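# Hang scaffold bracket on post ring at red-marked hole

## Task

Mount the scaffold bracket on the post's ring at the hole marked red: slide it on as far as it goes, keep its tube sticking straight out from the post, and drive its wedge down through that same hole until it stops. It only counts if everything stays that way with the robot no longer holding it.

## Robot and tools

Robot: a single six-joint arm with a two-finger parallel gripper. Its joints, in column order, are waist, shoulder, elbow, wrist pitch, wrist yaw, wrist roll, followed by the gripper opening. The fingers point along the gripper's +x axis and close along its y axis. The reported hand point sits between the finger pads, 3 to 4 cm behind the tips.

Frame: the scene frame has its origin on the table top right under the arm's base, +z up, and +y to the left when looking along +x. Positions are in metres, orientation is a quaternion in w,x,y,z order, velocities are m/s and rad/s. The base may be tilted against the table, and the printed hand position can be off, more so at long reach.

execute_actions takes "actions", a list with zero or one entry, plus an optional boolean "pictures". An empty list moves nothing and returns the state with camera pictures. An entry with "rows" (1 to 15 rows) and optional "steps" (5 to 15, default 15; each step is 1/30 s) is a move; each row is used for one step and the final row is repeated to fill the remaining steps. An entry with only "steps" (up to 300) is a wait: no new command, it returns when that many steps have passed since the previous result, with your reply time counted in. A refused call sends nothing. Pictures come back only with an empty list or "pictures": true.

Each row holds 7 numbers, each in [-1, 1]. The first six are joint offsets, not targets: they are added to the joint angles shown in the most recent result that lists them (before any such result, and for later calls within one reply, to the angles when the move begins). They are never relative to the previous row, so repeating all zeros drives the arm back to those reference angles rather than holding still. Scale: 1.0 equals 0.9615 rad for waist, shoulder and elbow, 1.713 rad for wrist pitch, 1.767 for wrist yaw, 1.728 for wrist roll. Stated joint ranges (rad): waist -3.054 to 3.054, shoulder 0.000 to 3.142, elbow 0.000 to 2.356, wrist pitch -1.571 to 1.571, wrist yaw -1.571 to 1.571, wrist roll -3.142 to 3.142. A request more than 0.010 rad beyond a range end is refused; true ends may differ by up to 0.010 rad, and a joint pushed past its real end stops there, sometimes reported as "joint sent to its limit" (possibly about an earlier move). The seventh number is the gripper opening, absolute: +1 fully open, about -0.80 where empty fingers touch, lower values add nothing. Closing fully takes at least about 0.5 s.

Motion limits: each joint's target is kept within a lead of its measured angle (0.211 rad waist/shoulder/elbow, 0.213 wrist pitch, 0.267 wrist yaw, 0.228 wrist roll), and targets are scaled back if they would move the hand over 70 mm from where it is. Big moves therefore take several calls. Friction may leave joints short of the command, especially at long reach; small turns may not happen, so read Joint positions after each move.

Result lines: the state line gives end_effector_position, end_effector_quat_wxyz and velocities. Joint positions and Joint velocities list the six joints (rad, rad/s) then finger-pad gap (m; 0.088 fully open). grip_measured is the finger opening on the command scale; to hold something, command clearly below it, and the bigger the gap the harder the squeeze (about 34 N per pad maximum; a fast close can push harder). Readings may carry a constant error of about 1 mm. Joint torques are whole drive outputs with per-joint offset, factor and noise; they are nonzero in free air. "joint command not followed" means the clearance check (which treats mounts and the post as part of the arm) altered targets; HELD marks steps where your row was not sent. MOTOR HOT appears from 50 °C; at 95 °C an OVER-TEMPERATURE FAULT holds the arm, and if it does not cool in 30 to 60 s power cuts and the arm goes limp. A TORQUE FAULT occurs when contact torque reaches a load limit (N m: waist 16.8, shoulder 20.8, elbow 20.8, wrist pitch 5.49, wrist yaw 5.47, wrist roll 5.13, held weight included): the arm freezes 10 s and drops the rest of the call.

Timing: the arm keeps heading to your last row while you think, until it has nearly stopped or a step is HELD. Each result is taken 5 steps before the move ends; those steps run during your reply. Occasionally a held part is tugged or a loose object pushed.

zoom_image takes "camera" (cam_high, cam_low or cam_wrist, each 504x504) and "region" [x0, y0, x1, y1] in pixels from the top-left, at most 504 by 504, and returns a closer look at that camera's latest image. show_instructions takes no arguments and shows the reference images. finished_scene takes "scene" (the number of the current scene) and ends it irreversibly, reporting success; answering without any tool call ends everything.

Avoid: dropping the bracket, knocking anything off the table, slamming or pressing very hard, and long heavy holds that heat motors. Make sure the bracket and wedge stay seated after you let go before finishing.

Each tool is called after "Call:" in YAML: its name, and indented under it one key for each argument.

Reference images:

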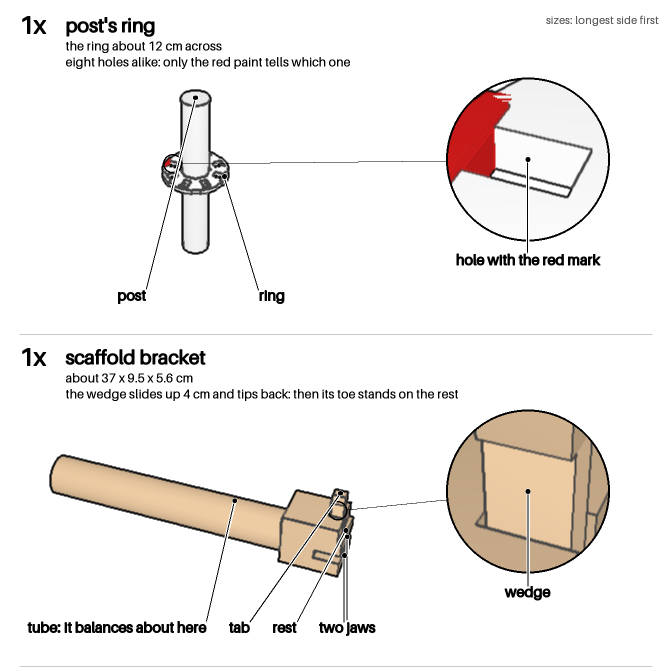

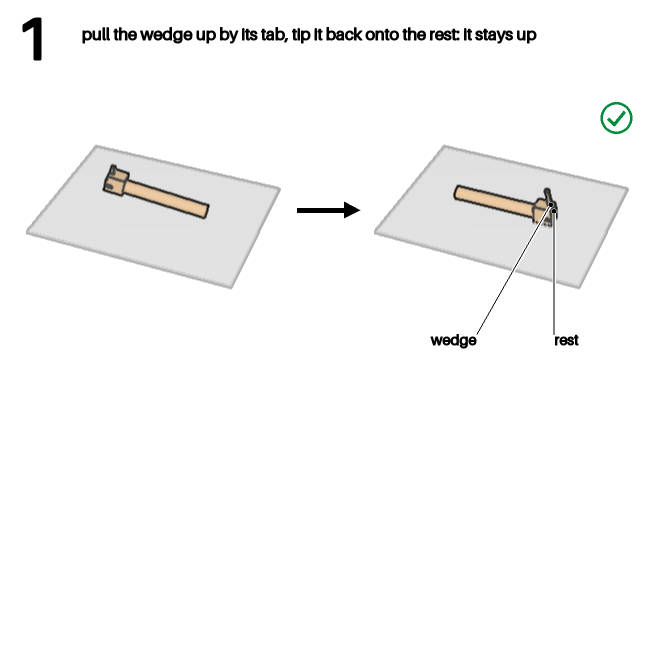

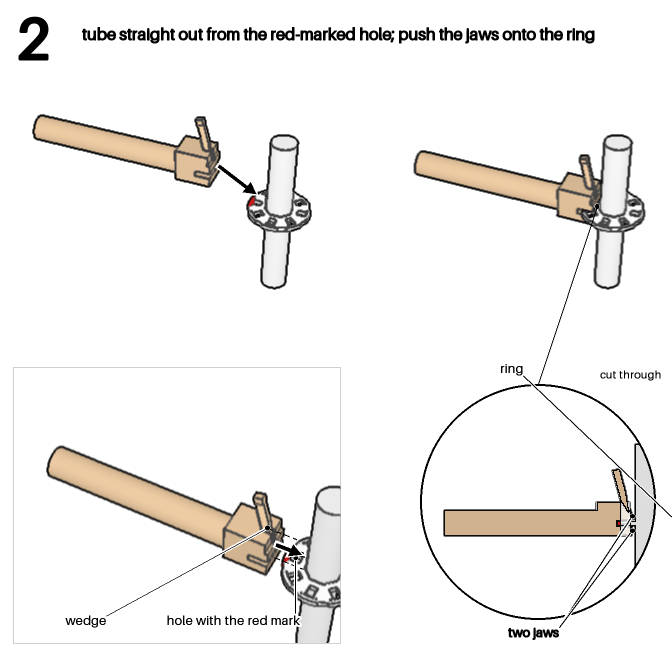

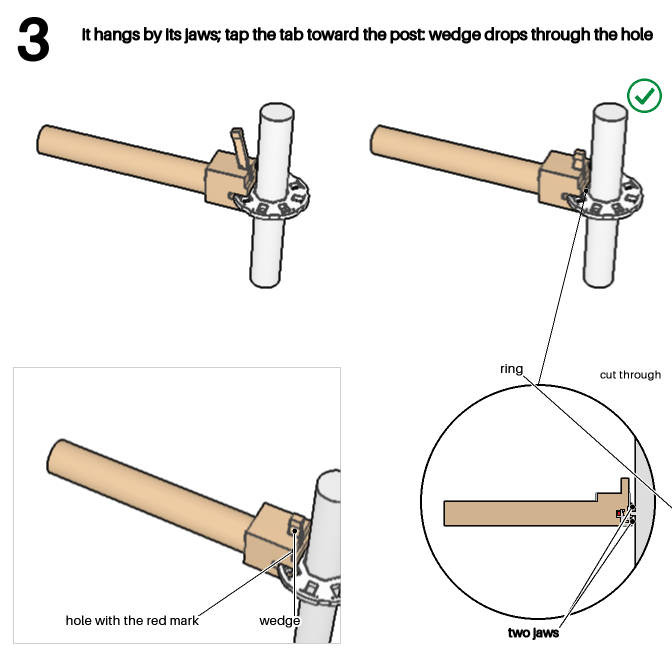

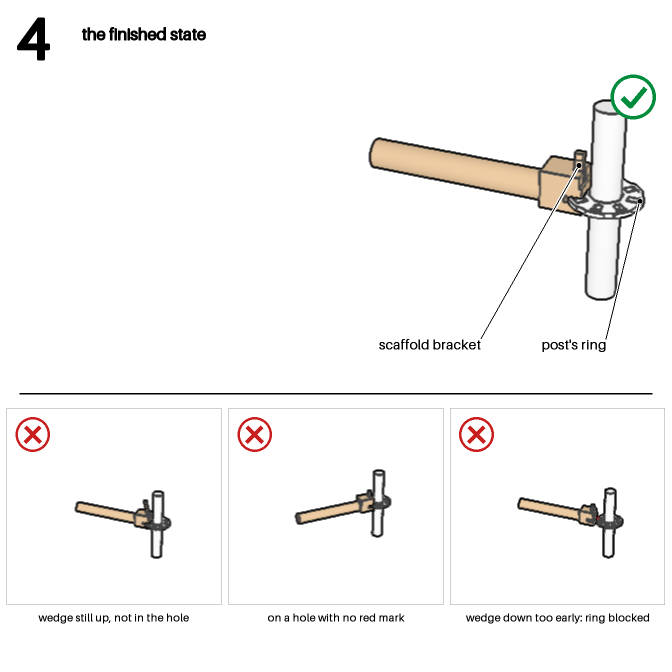

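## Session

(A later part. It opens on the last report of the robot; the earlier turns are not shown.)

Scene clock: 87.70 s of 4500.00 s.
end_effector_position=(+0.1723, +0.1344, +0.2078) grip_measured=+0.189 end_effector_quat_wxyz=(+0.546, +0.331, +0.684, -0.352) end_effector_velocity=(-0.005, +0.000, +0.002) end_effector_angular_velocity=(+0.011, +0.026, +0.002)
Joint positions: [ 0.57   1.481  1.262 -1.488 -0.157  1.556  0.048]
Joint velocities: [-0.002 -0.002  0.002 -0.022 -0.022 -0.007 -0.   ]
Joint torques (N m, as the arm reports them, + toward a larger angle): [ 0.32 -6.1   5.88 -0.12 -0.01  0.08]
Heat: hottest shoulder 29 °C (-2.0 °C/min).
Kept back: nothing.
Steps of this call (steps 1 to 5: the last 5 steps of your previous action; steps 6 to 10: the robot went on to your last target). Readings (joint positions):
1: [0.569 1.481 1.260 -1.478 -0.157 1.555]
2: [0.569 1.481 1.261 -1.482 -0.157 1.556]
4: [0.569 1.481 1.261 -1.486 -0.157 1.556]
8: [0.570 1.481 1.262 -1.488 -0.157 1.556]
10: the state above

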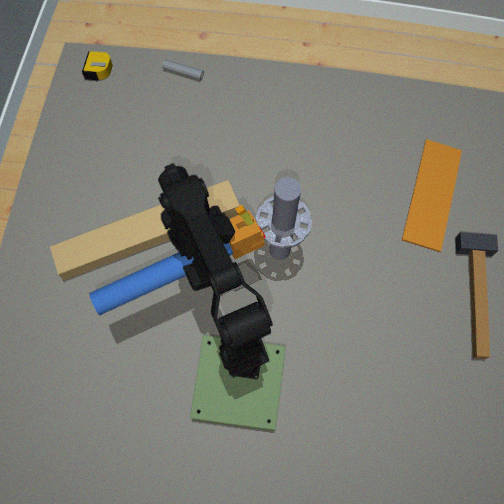

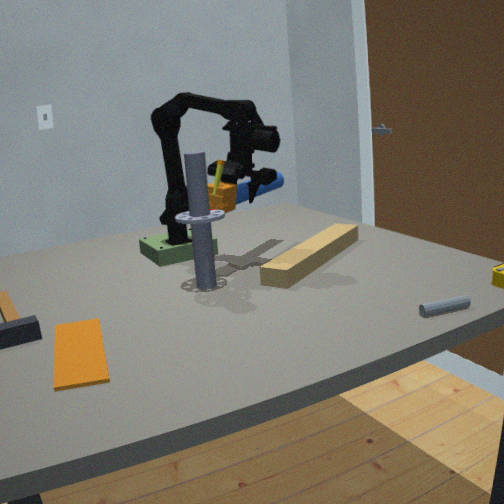

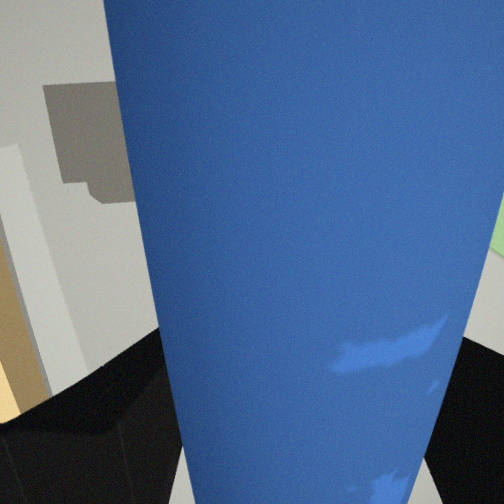

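Call:
execute_actions:
  actions:
    - {"rows": [[0,0,-0.069,0.036,0,0,-0.5]], "steps": 15}

Call:
execute_actions:
  actions:
    - {"steps": 10}
  pictures: true

Call:
zoom_image:
  camera: "cam_low"
  region: [200, 175, 250, 225]

Scene clock: 88.90 s of 4500.00 s.
end_effector_position=(+0.1714, +0.1338, +0.1910) grip_measured=+0.189 end_effector_quat_wxyz=(+0.545, +0.328, +0.685, -0.355) end_effector_velocity=(-0.000, +0.000, -0.001) end_effector_angular_velocity=(+0.009, +0.001, +0.004)
Joint positions: [ 0.57   1.484  1.198 -1.429 -0.157  1.556  0.048]
Joint velocities: [-0.002 -0.002 -0.007  0.007 -0.007 -0.007 -0.   ]
Joint torques (N m, as the arm reports them, + toward a larger angle): [-0.05 -5.76  4.42  0.23 -0.14 -0.01]
Heat: hottest shoulder 29 °C (-2.0 °C/min).
Steps of this call (steps 1 to 26: the robot went on to your last target; steps 27 to 36: the first 10 steps of this action). Readings (joint positions):
27: [0.570 1.481 1.255 -1.481 -0.157 1.556]
28: [0.570 1.480 1.243 -1.463 -0.157 1.556]
30: [0.570 1.482 1.220 -1.443 -0.157 1.556]
34: [0.570 1.484 1.198 -1.433 -0.157 1.556]
36: the state above

Scene clock: 89.23 s of 4500.00 s.
end_effector_position=(+0.1716, +0.1339, +0.1908) grip_measured=+0.189 end_effector_quat_wxyz=(+0.545, +0.329, +0.685, -0.355) end_effector_velocity=(-0.003, +0.001, +0.001) end_effector_angular_velocity=(+0.016, +0.017, +0.002)
Joint positions: [ 0.57   1.484  1.197 -1.427 -0.157  1.556  0.048]
Joint velocities: [-0.002 -0.002 -0.002 -0.007 -0.022 -0.007 -0.   ]
Joint torques (N m, as the arm reports them, + toward a larger angle): [-0.09 -5.75  4.39  0.29 -0.12 -0.01]
Heat: hottest shoulder 29 °C (-3.0 °C/min).
Kept back: nothing.
Steps of this call (steps 1 to 5: the last 5 steps of your previous action; steps 6 to 10: the robot went on to your last target). Readings (joint positions):
1: [0.570 1.484 1.198 -1.428 -0.157 1.556]
2: [0.570 1.484 1.198 -1.428 -0.157 1.556]
4: [0.570 1.484 1.197 -1.428 -0.157 1.556]
8: [0.570 1.484 1.197 -1.427 -0.157 1.556]
10: the state above

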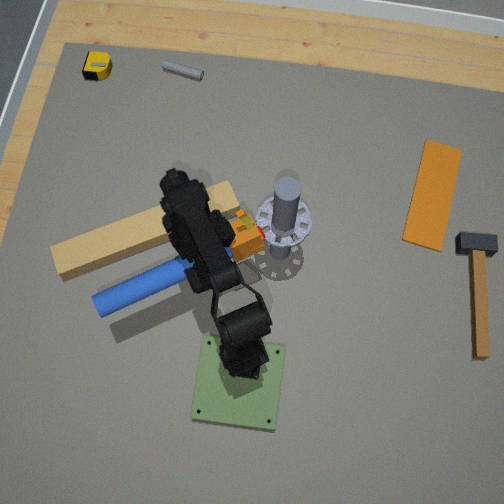

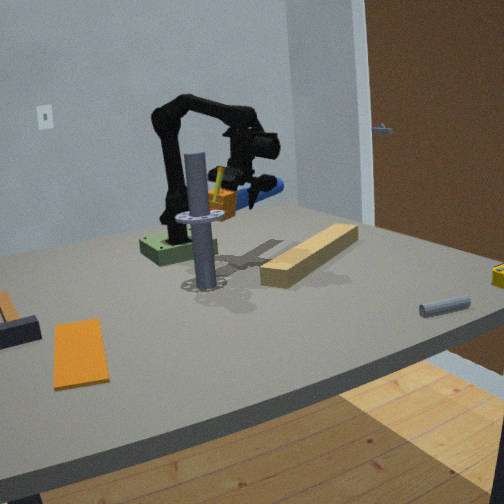

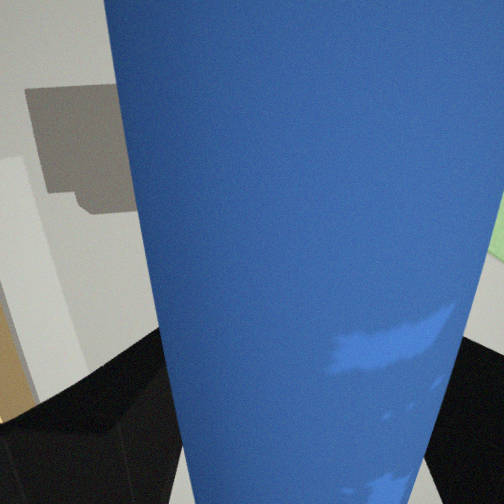

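Region (200, 175, 250, 225) of cam_low's 504x504 image, scaled by 10.080, with more detail than that image has.

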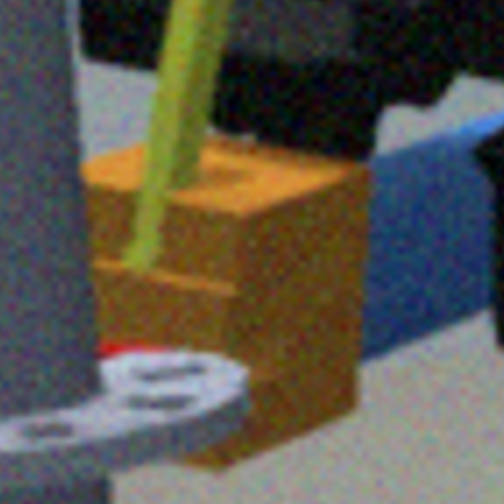

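Call:
execute_actions:
  actions:
    - {"rows": [[-0.01,0,0.006,-0.002,0,-0.006,-0.5],[-0.02,0,0.012,-0.004,0,-0.011,-0.5],[-0.03,0,0.015,-0.005,0.005,-0.017,-0.5],[-0.04,0,0.015,-0.005,0.01,-0.022,-0.5],[-0.05,0,0.015,-0.005,0.015,-0.028,-0.5]], "steps": 15}

Call:
execute_actions:
  actions:
    - {"steps": 8}

Scene clock: 89.77 s of 4500.00 s.
end_effector_position=(+0.1707, +0.1317, +0.1916) grip_measured=+0.189 end_effector_quat_wxyz=(+0.541, +0.324, +0.694, -0.348) end_effector_velocity=(-0.011, -0.005, +0.000) end_effector_angular_velocity=(-0.008, +0.062, +0.011)
Joint positions: [ 0.554  1.484  1.198 -1.439 -0.17   1.521  0.048]
Joint velocities: [-0.007  0.002 -0.007 -0.051 -0.022 -0.022  0.   ]
Joint torques (N m, as the arm reports them, + toward a larger angle): [-3.16 -5.31  5.59  0.46  1.46 -0.33]
Heat: hottest shoulder 29 °C (-3.0 °C/min).
Steps of this call (steps 1 to 6: the robot went on to your last target; steps 7 to 16: the first 10 steps of this action). Readings (joint positions):
7: [0.569 1.484 1.197 -1.427 -0.157 1.556]
8: [0.567 1.484 1.197 -1.427 -0.157 1.552]
10: [0.559 1.484 1.197 -1.429 -0.164 1.540]
14: [0.555 1.484 1.198 -1.437 -0.169 1.524]
16: the state above

Scene clock: 90.03 s of 4500.00 s.
end_effector_position=(+0.1705, +0.1315, +0.1917) grip_measured=+0.189 end_effector_quat_wxyz=(+0.541, +0.323, +0.694, -0.348) end_effector_velocity=(-0.001, +0.003, +0.001) end_effector_angular_velocity=(+0.023, +0.001, -0.013)
Joint positions: [ 0.554  1.484  1.198 -1.44  -0.171  1.519  0.048]
Joint velocities: [-0.002 -0.007 -0.002  0.007 -0.022  0.007  0.   ]
Joint torques (N m, as the arm reports them, + toward a larger angle): [-3.17 -5.34  5.65  0.48  1.57 -0.34]
Heat: hottest shoulder 29 °C (-3.0 °C/min).
Kept back: nothing.
Steps of this call (steps 1 to 5: the last 5 steps of your previous action; steps 6 to 8: the robot went on to your last target). Readings (joint positions):
1: [0.554 1.484 1.198 -1.439 -0.170 1.521]
2: [0.554 1.484 1.198 -1.439 -0.170 1.520]
4: [0.554 1.484 1.198 -1.440 -0.171 1.519]
8: the state above

Call:
execute_actions:
  actions:
    - {"rows": [[0.012,0,0,0.004,0.008,0.018,-0.6],[0.012,0,0,0.004,0.008,0.018,-0.6],[0.012,0,0,0.004,0.008,0.018,-0.6],[0.012,0,-0.01,0.01,0.008,0.018,-0.6],[0.012,0,-0.02,0.016,0.008,0.018,-0.6]], "steps": 15}

Call:
execute_actions:
  actions:
    - {"steps": 8}
  pictures: true

Call:
zoom_image:
  camera: "cam_low"
  region: [200, 175, 250, 225]

Scene clock: 91.53 s of 4500.00 s.
end_effector_position=(+0.1714, +0.1327, +0.1868) grip_measured=+0.189 end_effector_quat_wxyz=(+0.544, +0.326, +0.687, -0.354) end_effector_velocity=(-0.008, -0.007, -0.015) end_effector_angular_velocity=(-0.032, +0.033, -0.023)
Joint positions: [ 0.564  1.486  1.182 -1.416 -0.159  1.546  0.048]
Joint velocities: [-0.002 -0.002 -0.066  0.022  0.007  0.022 -0.   ]
Joint torques (N m, as the arm reports them, + toward a larger angle): [-0.01 -5.51  4.59  0.29 -0.01  0.08]
Heat: hottest shoulder 29 °C (-3.0 °C/min).
Steps of this call (steps 1 to 15: the robot went on to your last target; steps 16 to 35: nothing new was sent; steps 36 to 45: the first 10 steps of this action). Readings (joint positions):
36: [0.554 1.484 1.198 -1.439 -0.170 1.520]
37: [0.557 1.485 1.198 -1.437 -0.166 1.526]
39: [0.560 1.485 1.196 -1.432 -0.163 1.535]
43: [0.564 1.486 1.187 -1.418 -0.159 1.544]
45: the state above

Scene clock: 91.80 s of 4500.00 s.
end_effector_position=(+0.1714, +0.1327, +0.1862) grip_measured=+0.189 end_effector_quat_wxyz=(+0.544, +0.327, +0.687, -0.354) end_effector_velocity=(+0.001, -0.001, -0.002) end_effector_angular_velocity=(-0.003, -0.006, +0.006)
Joint positions: [ 0.564  1.486  1.179 -1.413 -0.159  1.547  0.048]
Joint velocities: [-0.002 -0.002 -0.007  0.007  0.007 -0.007 -0.   ]
Joint torques (N m, as the arm reports them, + toward a larger angle): [ 0.02 -5.48  4.36  0.27 -0.04  0.06]
Heat: hottest shoulder 29 °C (-3.0 °C/min).
Kept back: nothing.
Steps of this call (steps 1 to 5: the last 5 steps of your previous action; steps 6 to 8: the robot went on to your last target). Readings (joint positions):
1: [0.564 1.486 1.180 -1.416 -0.159 1.547]
2: [0.564 1.486 1.180 -1.415 -0.159 1.547]
4: [0.564 1.486 1.179 -1.414 -0.159 1.547]
8: the state above

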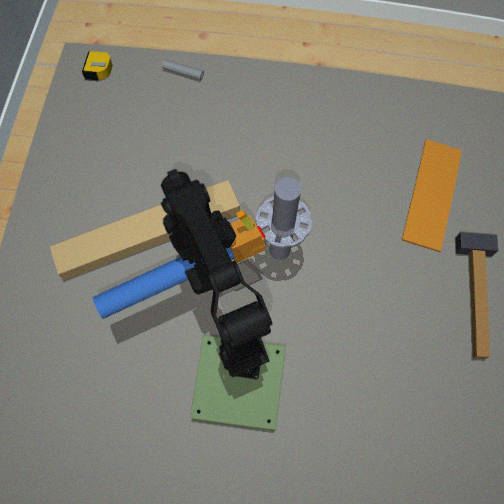

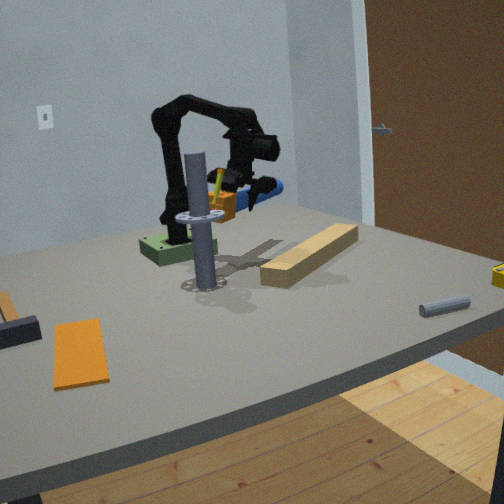

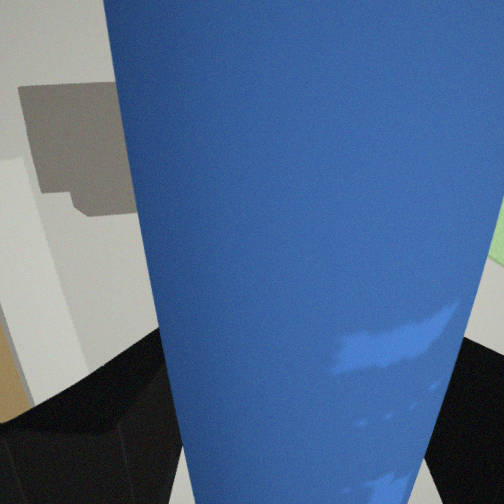

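Region (200, 175, 250, 225) of cam_low's 504x504 image, scaled by 10.080, with more detail than that image has.

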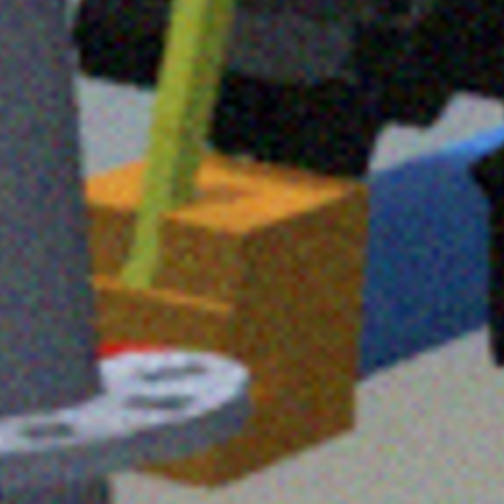

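Call:
execute_actions:
  actions:
    - {"rows": [[0,0,0.022,-0.004,0,0,-0.6],[0,0,0.022,-0.004,0,0,-0.6],[0,0,0.022,-0.004,0,0,-0.6],[0,0,0.022,-0.004,0,0,-0.6],[0,0,0.022,-0.004,0,0,-0.6],[0,0,0.022,-0.004,0,0,-0.6],[-0.012,0,0.022,-0.004,0,-0.004,-0.6],[-0.02,0,0.022,-0.004,0,-0.006,-0.6],[-0.026,0,0.022,-0.004,0,-0.008,-0.6]], "steps": 15}

Call:
execute_actions:
  actions:
    - {"steps": 8}

Scene clock: 92.53 s of 4500.00 s.
end_effector_position=(+0.1721, +0.1329, +0.1878) grip_measured=+0.189 end_effector_quat_wxyz=(+0.541, +0.329, +0.689, -0.352) end_effector_velocity=(+0.002, +0.001, +0.007) end_effector_angular_velocity=(+0.091, +0.047, -0.028)
Joint positions: [ 0.558  1.486  1.185 -1.417 -0.167  1.541  0.048]
Joint velocities: [-0.066  0.002  0.022 -0.022 -0.095 -0.051 -0.   ]
Joint torques (N m, as the arm reports them, + toward a larger angle): [-1.26 -5.36  5.62  0.    0.34 -0.09]
Heat: hottest shoulder 29 °C (-3.0 °C/min).
Steps of this call (steps 1 to 12: the robot went on to your last target; steps 13 to 22: the first 10 steps of this action). Readings (joint positions):
13: [0.564 1.486 1.179 -1.413 -0.159 1.547]
14: [0.564 1.486 1.179 -1.413 -0.159 1.547]
16: [0.564 1.486 1.180 -1.413 -0.159 1.547]
20: [0.562 1.486 1.183 -1.416 -0.161 1.546]
22: the state above

Scene clock: 92.80 s of 4500.00 s.
end_effector_position=(+0.1721, +0.1329, +0.1882) grip_measured=+0.189 end_effector_quat_wxyz=(+0.540, +0.330, +0.690, -0.351) end_effector_velocity=(-0.002, -0.001, +0.000) end_effector_angular_velocity=(+0.004, +0.009, +0.004)
Joint positions: [ 0.556  1.486  1.186 -1.418 -0.171  1.539  0.048]
Joint velocities: [-0.002 -0.002 -0.002 -0.007 -0.007 -0.007 -0.   ]
Joint torques (N m, as the arm reports them, + toward a larger angle): [-1.6  -5.39  5.69  0.07  0.36 -0.17]
Heat: hottest shoulder 29 °C (-3.0 °C/min).
Kept back: nothing.
Steps of this call (steps 1 to 5: the last 5 steps of your previous action; steps 6 to 8: the robot went on to your last target). Readings (joint positions):
1: [0.556 1.486 1.186 -1.418 -0.169 1.540]
2: [0.556 1.486 1.186 -1.418 -0.170 1.540]
4: [0.556 1.486 1.186 -1.418 -0.170 1.539]
8: the state above

Call:
execute_actions:
  actions:
    - {"rows": [[0.012,0,0.014,-0.002,0.007,0.005,-0.6],[0.012,0,0.014,-0.002,0.007,0.005,-0.6],[0.012,0,0.014,-0.002,0.007,0.005,-0.6],[0.012,0,0.02,-0.004,0.007,0.005,-0.6],[0.012,0,0.02,-0.004,0.007,0.005,-0.6],[0.012,0,0.02,-0.004,0.007,0.005,-0.6],[0.012,0,0.02,-0.004,0.007,0.005,-0.6],[0.012,0,0.02,-0.004,0.007,0.005,-0.6],[0.012,0,0.02,-0.004,0.007,0.005,-0.6],[0.0,0,0.02,-0.004,0.007,0.002,-0.6],[-0.008,0,0.02,-0.004,0.007,0.0,-0.6],[-0.016,0,0.02,-0.004,0.007,-0.002,-0.6]], "steps": 15}

Call:
execute_actions:
  actions:
    - {"steps": 10}

Scene clock: 93.67 s of 4500.00 s.
end_effector_position=(+0.1720, +0.1333, +0.1887) grip_measured=+0.189 end_effector_quat_wxyz=(+0.544, +0.328, +0.688, -0.352) end_effector_velocity=(-0.002, +0.000, -0.000) end_effector_angular_velocity=(+0.014, +0.021, -0.003)
Joint positions: [ 0.563  1.486  1.19  -1.42  -0.162  1.544  0.048]
Joint velocities: [-0.007  0.002 -0.002 -0.007 -0.022 -0.007 -0.   ]
Joint torques (N m, as the arm reports them, + toward a larger angle): [-0.49 -5.43  5.87 -0.12  0.01  0.01]
Heat: hottest shoulder 29 °C (-3.0 °C/min).
Steps of this call (steps 1 to 15: the robot went on to your last target; step 16: nothing new was sent; steps 17 to 26: the first 10 steps of this action). Readings (joint positions):
17: [0.556 1.486 1.186 -1.418 -0.171 1.538]
18: [0.557 1.486 1.186 -1.418 -0.168 1.539]
20: [0.561 1.486 1.187 -1.418 -0.164 1.541]
24: [0.563 1.486 1.189 -1.419 -0.162 1.544]
26: the state above

Scene clock: 94.00 s of 4500.00 s.
end_effector_position=(+0.1723, +0.1331, +0.1894) grip_measured=+0.189 end_effector_quat_wxyz=(+0.540, +0.330, +0.690, -0.351) end_effector_velocity=(-0.002, -0.002, -0.002) end_effector_angular_velocity=(-0.001, +0.018, -0.001)
Joint positions: [ 0.556  1.486  1.191 -1.423 -0.17   1.539  0.048]
Joint velocities: [-0.007  0.002 -0.007 -0.007 -0.007 -0.007  0.   ]
Joint torques (N m, as the arm reports them, + toward a larger angle): [-1.71 -5.42  5.71  0.01  0.34 -0.15]
Heat: hottest shoulder 29 °C (-3.0 °C/min).
Kept back: nothing.
Steps of this call (steps 1 to 5: the last 5 steps of your previous action; steps 6 to 10: the robot went on to your last target). Readings (joint positions):
1: [0.562 1.486 1.190 -1.420 -0.162 1.544]
2: [0.560 1.486 1.190 -1.421 -0.164 1.543]
4: [0.557 1.486 1.191 -1.422 -0.168 1.540]
8: [0.556 1.486 1.191 -1.423 -0.169 1.539]
10: the state above

Call:
execute_actions:
  actions:
    - {"rows": [[0.014,0,0.015,-0.002,0.009,0.006,-0.6],[0.014,0,0.015,-0.002,0.009,0.006,-0.6],[0.014,0,0.015,-0.002,0.009,0.006,-0.6],[0.014,0,0.021,-0.004,0.009,0.006,-0.6],[0.014,0,0.021,-0.004,0.009,0.006,-0.6],[0.014,0,0.021,-0.004,0.009,0.006,-0.6],[0.014,0,0.021,-0.004,0.009,0.006,-0.6],[0.014,0,0.021,-0.004,0.009,0.006,-0.6],[0.014,0,0.021,-0.004,0.009,0.006,-0.6],[0.0,0,0.021,-0.004,0.009,0.003,-0.6],[-0.008,0,0.021,-0.004,0.009,0.0,-0.6],[-0.016,0,0.021,-0.004,0.009,-0.002,-0.6]], "steps": 15}

Call:
execute_actions:
  actions:
    - {"steps": 10}

Scene clock: 94.63 s of 4500.00 s.
end_effector_position=(+0.1725, +0.1334, +0.1899) grip_measured=+0.189 end_effector_quat_wxyz=(+0.545, +0.327, +0.687, -0.353) end_effector_velocity=(-0.003, -0.002, +0.002) end_effector_angular_velocity=(+0.011, +0.026, -0.013)
Joint positions: [ 0.566  1.487  1.196 -1.424 -0.158  1.546  0.048]
Joint velocities: [-0.017 -0.002  0.002 -0.022 -0.022 -0.007  0.   ]
Joint torques (N m, as the arm reports them, + toward a larger angle): [-0.69 -5.44  5.96 -0.14  0.02  0.02]
Heat: hottest shoulder 29 °C (-3.0 °C/min).
Steps of this call (steps 1 to 9: the robot went on to your last target; steps 10 to 19: the first 10 steps of this action). Readings (joint positions):
10: [0.557 1.486 1.192 -1.423 -0.169 1.539]
11: [0.559 1.486 1.192 -1.423 -0.166 1.540]
13: [0.563 1.487 1.192 -1.423 -0.161 1.543]
17: [0.565 1.487 1.195 -1.424 -0.158 1.546]
19: the state above

Scene clock: 94.97 s of 4500.00 s.
end_effector_position=(+0.1728, +0.1331, +0.1907) grip_measured=+0.189 end_effector_quat_wxyz=(+0.542, +0.329, +0.689, -0.351) end_effector_velocity=(+0.001, +0.000, -0.000) end_effector_angular_velocity=(+0.014, -0.004, +0.013)
Joint positions: [ 0.557  1.487  1.198 -1.427 -0.166  1.539  0.048]
Joint velocities: [-0.007 -0.002 -0.002  0.007 -0.007 -0.022 -0.   ]
Joint torques (N m, as the arm reports them, + toward a larger angle): [-1.64 -5.38  5.69  0.06  0.41 -0.12]
Heat: hottest shoulder 29 °C (-3.0 °C/min).
Kept back: nothing.
Steps of this call (steps 1 to 5: the last 5 steps of your previous action; steps 6 to 10: the robot went on to your last target). Readings (joint positions):
1: [0.564 1.487 1.196 -1.424 -0.158 1.546]
2: [0.562 1.487 1.196 -1.425 -0.161 1.544]
4: [0.559 1.487 1.197 -1.426 -0.165 1.541]
8: [0.558 1.487 1.198 -1.427 -0.166 1.540]
10: the state above

Call:
execute_actions:
  actions:
    - {"rows": [[0.013,0,0.012,-0.002,0.007,0.006,-0.6],[0.013,0,0.012,-0.002,0.007,0.006,-0.6],[0.013,0,0.012,-0.002,0.007,0.006,-0.6],[0.013,0,0.021,-0.004,0.007,0.006,-0.6],[0.013,0,0.021,-0.004,0.007,0.006,-0.6],[0.013,0,0.021,-0.004,0.007,0.006,-0.6],[0.013,0,0.021,-0.004,0.007,0.006,-0.6],[0.013,0,0.021,-0.004,0.007,0.006,-0.6],[0.013,0,0.021,-0.004,0.007,0.006,-0.6],[0.0,0,0.021,-0.004,0.007,0.003,-0.6],[-0.008,0,0.021,-0.004,0.007,0.0,-0.6],[-0.016,0,0.021,-0.004,0.007,-0.002,-0.6]], "steps": 15}

Call:
execute_actions:
  actions:
    - {"steps": 10}

Scene clock: 95.50 s of 4500.00 s.
end_effector_position=(+0.1728, +0.1338, +0.1914) grip_measured=+0.189 end_effector_quat_wxyz=(+0.546, +0.327, +0.686, -0.352) end_effector_velocity=(+0.001, -0.003, +0.000) end_effector_angular_velocity=(+0.004, +0.010, -0.011)
Joint positions: [ 0.566  1.487  1.202 -1.429 -0.158  1.547  0.048]
Joint velocities: [-0.017  0.002  0.002 -0.007 -0.007 -0.007 -0.   ]
Joint torques (N m, as the arm reports them, + toward a larger angle): [-0.58 -5.41  5.77 -0.12  0.02  0.01]
Heat: hottest shoulder 29 °C (-3.0 °C/min).
Steps of this call (steps 1 to 6: the robot went on to your last target; steps 7 to 16: the first 10 steps of this action). Readings (joint positions):
7: [0.558 1.487 1.198 -1.427 -0.166 1.539]
8: [0.560 1.487 1.198 -1.427 -0.164 1.540]
10: [0.563 1.487 1.198 -1.427 -0.160 1.543]
14: [0.566 1.487 1.201 -1.428 -0.158 1.546]
16: the state above

Scene clock: 95.83 s of 4500.00 s.
end_effector_position=(+0.1731, +0.1336, +0.1922) grip_measured=+0.189 end_effector_quat_wxyz=(+0.542, +0.330, +0.689, -0.351) end_effector_velocity=(-0.001, -0.001, +0.000) end_effector_angular_velocity=(+0.004, +0.010, -0.001)
Joint positions: [ 0.558  1.487  1.204 -1.431 -0.167  1.54   0.048]
Joint velocities: [-0.007 -0.002 -0.002 -0.007 -0.007 -0.007  0.   ]
Joint torques (N m, as the arm reports them, + toward a larger angle): [-1.63 -5.47  5.67  0.02  0.38 -0.12]
Heat: hottest shoulder 29 °C (-3.0 °C/min).
Kept back: nothing.
Steps of this call (steps 1 to 5: the last 5 steps of your previous action; steps 6 to 10: the robot went on to your last target). Readings (joint positions):
1: [0.565 1.487 1.202 -1.429 -0.158 1.546]
2: [0.563 1.487 1.202 -1.429 -0.161 1.545]
4: [0.559 1.487 1.203 -1.430 -0.166 1.542]
8: [0.559 1.487 1.204 -1.431 -0.167 1.540]
10: the state above

Call:
execute_actions:
  actions:
    - {"rows": [[0.012,0,0.012,-0.002,0.007,0.006,-0.6],[0.012,0,0.012,-0.002,0.007,0.006,-0.6],[0.012,0,0.012,-0.002,0.007,0.006,-0.6],[0.012,0,0.021,-0.004,0.007,0.006,-0.6],[0.012,0,0.021,-0.004,0.007,0.006,-0.6],[0.012,0,0.021,-0.004,0.007,0.006,-0.6],[0.012,0,0.021,-0.004,0.007,0.006,-0.6],[0.012,0,0.021,-0.004,0.007,0.006,-0.6],[0.012,0,0.021,-0.004,0.007,0.006,-0.6],[0.0,0,0.021,-0.004,0.007,0.003,-0.6],[-0.008,0,0.021,-0.004,0.007,0.0,-0.6],[-0.016,0,0.021,-0.004,0.007,-0.002,-0.6]], "steps": 15}

Call:
execute_actions:
  actions:
    - {"steps": 10}

Call:
execute_actions:
  actions:
    - {"rows": [[0.012,0,0.012,-0.002,0.007,0.006,-0.6],[0.012,0,0.012,-0.002,0.007,0.006,-0.6],[0.012,0,0.012,-0.002,0.007,0.006,-0.6],[0.012,0,0.021,-0.004,0.007,0.006,-0.6],[0.012,0,0.021,-0.004,0.007,0.006,-0.6],[0.012,0,0.021,-0.004,0.007,0.006,-0.6],[0.012,0,0.021,-0.004,0.007,0.006,-0.6],[0.012,0,0.021,-0.004,0.007,0.006,-0.6],[0.012,0,0.021,-0.004,0.007,0.006,-0.6],[0.0,0,0.021,-0.004,0.007,0.003,-0.6],[-0.008,0,0.021,-0.004,0.007,0.0,-0.6],[-0.016,0,0.021,-0.004,0.007,-0.002,-0.6]], "steps": 15}

Call:
execute_actions:
  actions:
    - {"steps": 10}

Call:
execute_actions:
  actions:
    - {"rows": [[0.012,0,0.012,-0.002,0.007,0.006,-0.6],[0.012,0,0.012,-0.002,0.007,0.006,-0.6],[0.012,0,0.012,-0.002,0.007,0.006,-0.6],[0.012,0,0.021,-0.004,0.007,0.006,-0.6],[0.012,0,0.021,-0.004,0.007,0.006,-0.6],[0.012,0,0.021,-0.004,0.007,0.006,-0.6],[0.012,0,0.021,-0.004,0.007,0.006,-0.6],[0.012,0,0.021,-0.004,0.007,0.006,-0.6],[0.012,0,0.021,-0.004,0.007,0.006,-0.6],[0.0,0,0.021,-0.004,0.007,0.003,-0.6],[-0.008,0,0.021,-0.004,0.007,0.0,-0.6],[-0.016,0,0.021,-0.004,0.007,-0.002,-0.6]], "steps": 15}

Call:
execute_actions:
  actions:
    - {"steps": 10}
  pictures: true

Call:
zoom_image:
  camera: "cam_low"
  region: [200, 175, 250, 225]

Scene clock: 96.77 s of 4500.00 s.
end_effector_position=(+0.1731, +0.1340, +0.1927) grip_measured=+0.189 end_effector_quat_wxyz=(+0.546, +0.328, +0.686, -0.352) end_effector_velocity=(+0.000, -0.000, +0.003) end_effector_angular_velocity=(+0.009, +0.001, -0.001)
Joint positions: [ 0.566  1.488  1.208 -1.433 -0.158  1.547  0.048]
Joint velocities: [-0.007 -0.002  0.007 -0.007 -0.007 -0.007 -0.   ]
Joint torques (N m, as the arm reports them, + toward a larger angle): [-0.58 -5.41  5.76 -0.14  0.02  0.01]
Heat: hottest shoulder 29 °C (-3.0 °C/min).
Steps of this call (steps 1 to 15: the robot went on to your last target; steps 16 to 18: nothing new was sent; steps 19 to 28: the first 10 steps of this action). Readings (joint positions):
19: [0.559 1.487 1.204 -1.432 -0.167 1.540]
20: [0.560 1.488 1.204 -1.432 -0.164 1.541]
22: [0.564 1.488 1.204 -1.432 -0.160 1.544]
26: [0.566 1.488 1.207 -1.432 -0.158 1.547]
28: the state above

Scene clock: 97.10 s of 4500.00 s.
end_effector_position=(+0.1734, +0.1338, +0.1935) grip_measured=+0.189 end_effector_quat_wxyz=(+0.542, +0.330, +0.689, -0.350) end_effector_velocity=(+0.004, +0.002, -0.000) end_effector_angular_velocity=(+0.019, -0.016, -0.001)
Joint positions: [ 0.559  1.488  1.21  -1.436 -0.167  1.54   0.048]
Joint velocities: [-0.007 -0.002 -0.002  0.022 -0.007 -0.007 -0.001]
Joint torques (N m, as the arm reports them, + toward a larger angle): [-1.57 -5.42  5.6   0.04  0.4  -0.11]
Heat: hottest shoulder 29 °C (-3.0 °C/min).
Kept back: nothing.
Steps of this call (steps 1 to 5: the last 5 steps of your previous action; steps 6 to 10: the robot went on to your last target). Readings (joint positions):
1: [0.565 1.488 1.208 -1.433 -0.158 1.547]
2: [0.563 1.488 1.208 -1.434 -0.161 1.545]
4: [0.560 1.488 1.209 -1.435 -0.165 1.542]
8: [0.559 1.488 1.210 -1.436 -0.166 1.541]
10: the state above

Scene clock: 97.43 s of 4500.00 s.
end_effector_position=(+0.1735, +0.1343, +0.1941) grip_measured=+0.189 end_effector_quat_wxyz=(+0.546, +0.328, +0.686, -0.352) end_effector_velocity=(-0.001, +0.000, +0.002) end_effector_angular_velocity=(+0.022, +0.012, +0.007)
Joint positions: [ 0.566  1.488  1.214 -1.437 -0.158  1.548  0.048]
Joint velocities: [-0.012 -0.002  0.002 -0.007 -0.022 -0.022  0.   ]
Joint torques (N m, as the arm reports them, + toward a larger angle): [-0.58 -5.44  5.78 -0.11  0.02  0.01]
Heat: hottest shoulder 29 °C (-3.0 °C/min).
Steps of this call (steps 1 to 10: the first 10 steps of this action). Readings (joint positions):
1: [0.559 1.488 1.210 -1.436 -0.166 1.540]
2: [0.561 1.488 1.210 -1.436 -0.164 1.542]
4: [0.564 1.488 1.210 -1.436 -0.160 1.544]
8: [0.566 1.488 1.214 -1.437 -0.158 1.547]
10: the state above

Scene clock: 97.77 s of 4500.00 s.
end_effector_position=(+0.1738, +0.1341, +0.1949) grip_measured=+0.189 end_effector_quat_wxyz=(+0.543, +0.331, +0.688, -0.350) end_effector_velocity=(-0.000, +0.003, +0.000) end_effector_angular_velocity=(+0.018, +0.007, -0.027)
Joint positions: [ 0.559  1.488  1.216 -1.44  -0.167  1.541  0.048]
Joint velocities: [-0.002 -0.002 -0.002  0.007 -0.022  0.022  0.   ]
Joint torques (N m, as the arm reports them, + toward a larger angle): [-1.63 -5.42  5.67  0.04  0.4  -0.13]
Heat: hottest shoulder 29 °C (-3.0 °C/min).
Kept back: nothing.
Steps of this call (steps 1 to 5: the last 5 steps of your previous action; steps 6 to 10: the robot went on to your last target). Readings (joint positions):
1: [0.565 1.488 1.214 -1.438 -0.158 1.548]
2: [0.563 1.488 1.215 -1.438 -0.161 1.546]
4: [0.560 1.488 1.216 -1.439 -0.166 1.543]
8: [0.559 1.488 1.216 -1.440 -0.166 1.542]
10: the state above

Scene clock: 98.10 s of 4500.00 s.
end_effector_position=(+0.1739, +0.1346, +0.1956) grip_measured=+0.189 end_effector_quat_wxyz=(+0.546, +0.329, +0.686, -0.351) end_effector_velocity=(-0.002, -0.002, +0.003) end_effector_angular_velocity=(+0.001, +0.014, -0.001)
Joint positions: [ 0.566  1.489  1.22  -1.442 -0.158  1.548  0.048]
Joint velocities: [-0.007 -0.002  0.007 -0.022 -0.007 -0.007 -0.   ]
Joint torques (N m, as the arm reports them, + toward a larger angle): [-0.66 -5.43  5.84 -0.12  0.03 -0.01]
Heat: hottest shoulder 29 °C (-3.0 °C/min).
Steps of this call (steps 1 to 10: the first 10 steps of this action). Readings (joint positions):
1: [0.559 1.488 1.216 -1.440 -0.166 1.541]
2: [0.561 1.488 1.216 -1.440 -0.164 1.542]
4: [0.564 1.489 1.217 -1.440 -0.160 1.545]
8: [0.566 1.489 1.220 -1.442 -0.158 1.548]
10: the state above

Scene clock: 98.43 s of 4500.00 s.
end_effector_position=(+0.1741, +0.1343, +0.1963) grip_measured=+0.189 end_effector_quat_wxyz=(+0.543, +0.331, +0.688, -0.350) end_effector_velocity=(-0.001, -0.000, +0.001) end_effector_angular_velocity=(+0.009, +0.004, +0.018)
Joint positions: [ 0.559  1.489  1.222 -1.445 -0.167  1.542  0.048]
Joint velocities: [-0.002 -0.002  0.002 -0.007 -0.007 -0.022 -0.   ]
Joint torques (N m, as the arm reports them, + toward a larger angle): [-1.59 -5.46  5.64  0.07  0.39 -0.15]
Heat: hottest shoulder 29 °C (-3.0 °C/min).
Kept back: nothing.
Steps of this call (steps 1 to 5: the last 5 steps of your previous action; steps 6 to 10: the robot went on to your last target). Readings (joint positions):
1: [0.565 1.489 1.220 -1.442 -0.158 1.548]
2: [0.563 1.489 1.221 -1.442 -0.161 1.547]
4: [0.560 1.489 1.222 -1.444 -0.165 1.544]
8: [0.559 1.489 1.222 -1.444 -0.166 1.542]
10: the state above

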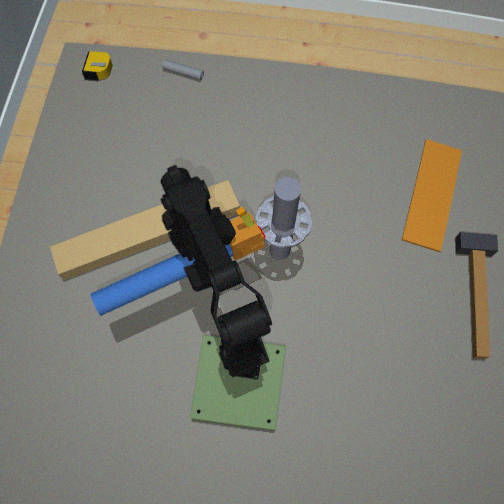

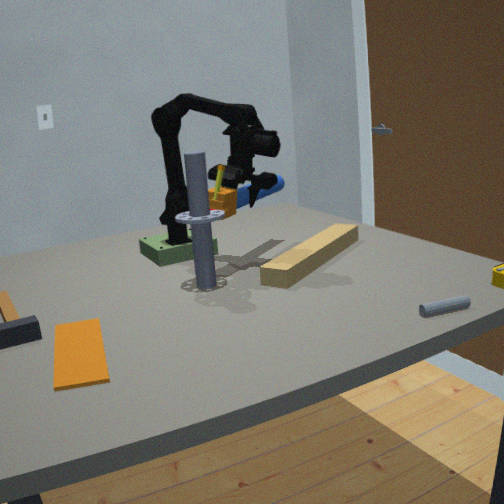

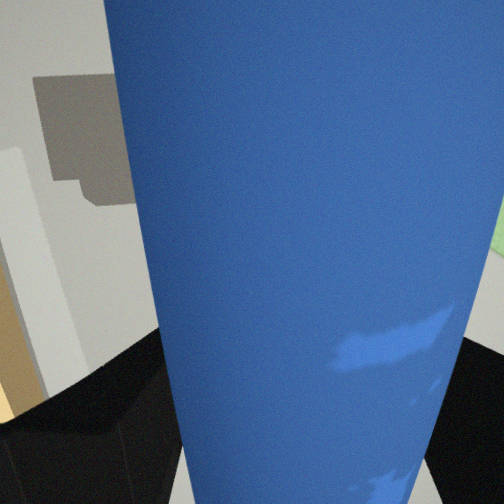

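Region (200, 175, 250, 225) of cam_low's 504x504 image, scaled by 10.080, with more detail than that image has.

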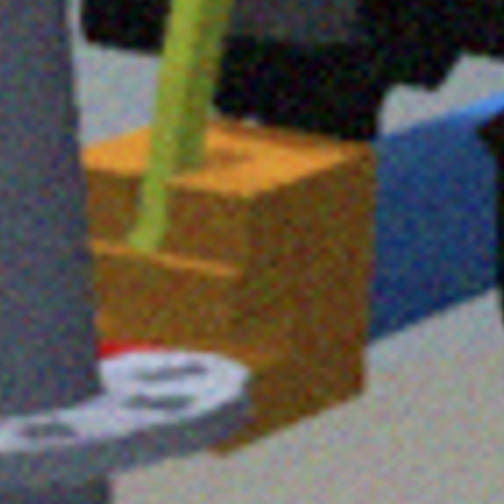

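Call:
zoom_image:
  camera: "cam_high"
  region: [225, 195, 285, 255]

Region (225, 195, 285, 255) of cam_high's 504x504 image, scaled by 8.400, with more detail than that image has.

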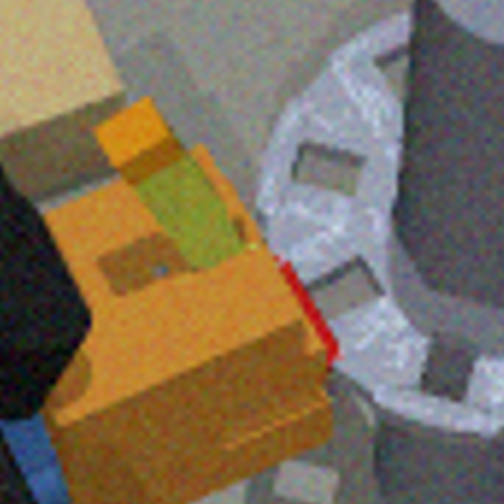

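Call:
execute_actions:
  actions:
    - {"rows": [[0.017,0,0,0,0.006,0.009,-0.6],[0.017,0,0,0,0.006,0.009,-0.6],[0.017,-0.02,-0.015,0.01,0,0.009,-0.6],[0.017,-0.045,-0.032,0.025,-0.01,0.009,-0.6],[0.017,-0.07,-0.05,0.04,-0.0175,0.009,-0.6]], "steps": 15}

Call:
execute_actions:
  actions:
    - {"steps": 12}
  pictures: true

Call:
zoom_image:
  camera: "cam_low"
  region: [185, 160, 285, 240]

Call:
zoom_image:
  camera: "cam_high"
  region: [200, 170, 330, 280]

Scene clock: 101.87 s of 4500.00 s.
end_effector_position=(+0.1714, +0.1401, +0.1956) grip_measured=+0.189 end_effector_quat_wxyz=(+0.548, +0.352, +0.685, -0.326) end_effector_velocity=(+0.003, +0.009, +0.007) end_effector_angular_velocity=(+0.105, -0.100, +0.008)
Joint positions: [ 0.572  1.44   1.18  -1.386 -0.19   1.555  0.048]
Joint velocities: [ 0.002 -0.085 -0.042  0.095 -0.037 -0.007 -0.   ]
Joint torques (N m, as the arm reports them, + toward a larger angle): [ 0.15 -6.39  4.47  0.49 -0.33  0.08]
Heat: hottest elbow 30 °C (-2.0 °C/min).
Steps of this call (steps 1 to 15: the robot went on to your last target; steps 16 to 93: nothing new was sent; steps 94 to 103: the first 10 steps of this action). Readings (joint positions):
94: [0.559 1.489 1.223 -1.445 -0.166 1.542]
95: [0.562 1.489 1.223 -1.445 -0.163 1.545]
97: [0.566 1.485 1.216 -1.434 -0.161 1.550]
101: [0.571 1.449 1.184 -1.395 -0.186 1.554]
103: the state above

Scene clock: 102.27 s of 4500.00 s.
end_effector_position=(+0.1715, +0.1408, +0.1953) grip_measured=+0.189 end_effector_quat_wxyz=(+0.548, +0.355, +0.685, -0.323) end_effector_velocity=(-0.001, -0.003, +0.001) end_effector_angular_velocity=(-0.006, -0.003, +0.005)
Joint positions: [ 0.572  1.435  1.175 -1.378 -0.193  1.555  0.048]
Joint velocities: [-0.002 -0.007 -0.002 -0.007  0.007 -0.007 -0.   ]
Joint torques (N m, as the arm reports them, + toward a larger angle): [ 0.29 -6.75  4.54  0.49 -0.33  0.06]
Heat: hottest elbow 30 °C (-2.0 °C/min).
Kept back: nothing.
Steps of this call (steps 1 to 5: the last 5 steps of your previous action; steps 6 to 12: the robot went on to your last target). Readings (joint positions):
1: [0.572 1.438 1.179 -1.383 -0.190 1.555]
2: [0.572 1.437 1.179 -1.381 -0.191 1.555]
4: [0.572 1.437 1.177 -1.380 -0.192 1.555]
8: [0.572 1.436 1.175 -1.379 -0.193 1.555]
12: the state above

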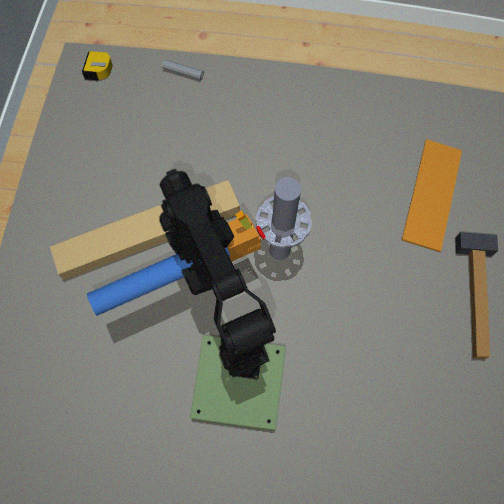

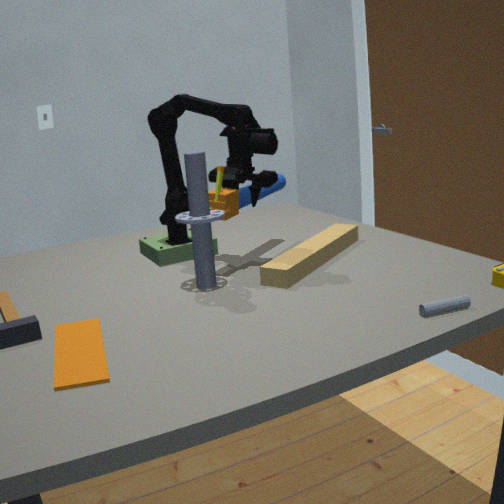

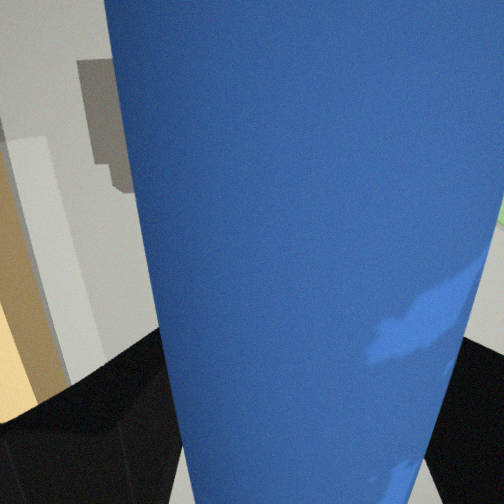

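Region (185, 160, 285, 240) of cam_low's 504x504 image, scaled by 5.040, with more detail than that image has; it fills the top 403 rows of this view, and the rest is white.

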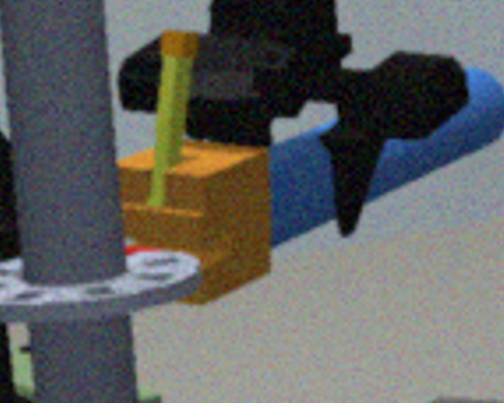

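Region (200, 170, 330, 280) of cam_high's 504x504 image, scaled by 3.877, with more detail than that image has; it fills the top 426 rows of this view, and the rest is white.

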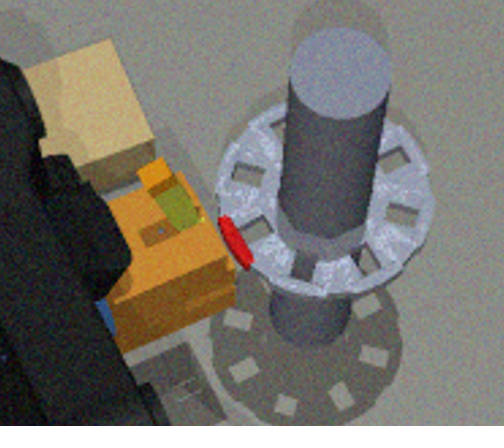

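Call:
execute_actions:
  actions:
    - {"rows": [[0,0,0.028,-0.006,0,0,-0.6]], "steps": 12}

Call:
execute_actions:
  actions:
    - {"rows": [[0,0,0,0,0,0,-0.6],[-0.02,0,0,0,0,-0.011,-0.6],[-0.035,0,0,0,0,-0.02,-0.6],[-0.05,0,0,0,0,-0.028,-0.6],[-0.062,0,0,0,0,-0.035,-0.6],[-0.072,0,0,0,0,-0.04,-0.6],[-0.082,0,0,0,0,-0.046,-0.6],[-0.09,0,0,0,0,-0.05,-0.6]], "steps": 15}

Call:
execute_actions:
  actions:
    - {"steps": 10}

Scene clock: 103.03 s of 4500.00 s.
end_effector_position=(+0.1722, +0.1413, +0.1975) grip_measured=+0.189 end_effector_quat_wxyz=(+0.549, +0.356, +0.684, -0.321) end_effector_velocity=(+0.003, +0.003, +0.007) end_effector_angular_velocity=(+0.017, -0.014, -0.010)
Joint positions: [ 0.572  1.435  1.183 -1.383 -0.193  1.555  0.048]
Joint velocities: [-0.002 -0.002  0.027 -0.007 -0.007  0.007  0.   ]
Joint torques (N m, as the arm reports them, + toward a larger angle): [-0.04 -5.11  5.86  0.08 -0.16 -0.01]
Heat: hottest elbow 30 °C (-2.0 °C/min).
Steps of this call (steps 1 to 15: the robot went on to your last target; step 16: nothing new was sent; steps 17 to 23: the first 7 steps of this action). Readings (joint positions):
17: [0.572 1.435 1.175 -1.378 -0.193 1.555]
18: [0.572 1.435 1.176 -1.378 -0.193 1.555]
20: [0.572 1.435 1.179 -1.381 -0.193 1.555]
23: the state above

Scene clock: 103.53 s of 4500.00 s.
end_effector_position=(+0.1777, +0.1343, +0.1988) grip_measured=+0.189 end_effector_quat_wxyz=(+0.543, +0.361, +0.693, -0.309) end_effector_velocity=(-0.004, -0.004, +0.001) end_effector_angular_velocity=(+0.038, +0.042, -0.009)
Joint positions: [ 0.515  1.435  1.185 -1.387 -0.22   1.486  0.048]
Joint velocities: [-0.042 -0.002 -0.007 -0.022 -0.051 -0.037 -0.001]
Joint torques (N m, as the arm reports them, + toward a larger angle): [-2.36 -5.1   4.57  0.57  1.02 -0.24]
Heat: hottest elbow 30 °C (-2.0 °C/min).
Steps of this call (steps 1 to 5: the last 5 steps of your previous action; steps 6 to 15: the first 10 steps of this action, its rows measured from where the robot was after step 5). Readings (joint positions):
5: [0.572 1.435 1.185 -1.384 -0.193 1.555]
6: [0.572 1.435 1.185 -1.384 -0.193 1.555]
7: [0.571 1.435 1.185 -1.384 -0.193 1.553]
9: [0.558 1.435 1.185 -1.384 -0.193 1.535]
13: [0.523 1.435 1.185 -1.386 -0.216 1.498]
15: the state above

Scene clock: 103.87 s of 4500.00 s.
end_effector_position=(+0.1778, +0.1342, +0.1989) grip_measured=+0.189 end_effector_quat_wxyz=(+0.541, +0.362, +0.694, -0.307) end_effector_velocity=(-0.004, -0.003, +0.000) end_effector_angular_velocity=(-0.003, +0.022, -0.001)
Joint positions: [ 0.512  1.435  1.185 -1.388 -0.224  1.482  0.048]
Joint velocities: [-0.007 -0.002 -0.002 -0.022 -0.007 -0.007 -0.   ]
Joint torques (N m, as the arm reports them, + toward a larger angle): [-2.66 -5.12  4.56  0.64  1.14 -0.44]
Heat: hottest shoulder 29 °C (-3.0 °C/min).
Kept back: nothing.
Steps of this call (steps 1 to 5: the last 5 steps of your previous action; steps 6 to 10: the robot went on to your last target). Readings (joint positions):
1: [0.514 1.435 1.185 -1.387 -0.221 1.485]
2: [0.514 1.435 1.185 -1.387 -0.222 1.485]
4: [0.513 1.435 1.185 -1.388 -0.223 1.484]
8: [0.512 1.435 1.185 -1.388 -0.224 1.482]
10: the state above


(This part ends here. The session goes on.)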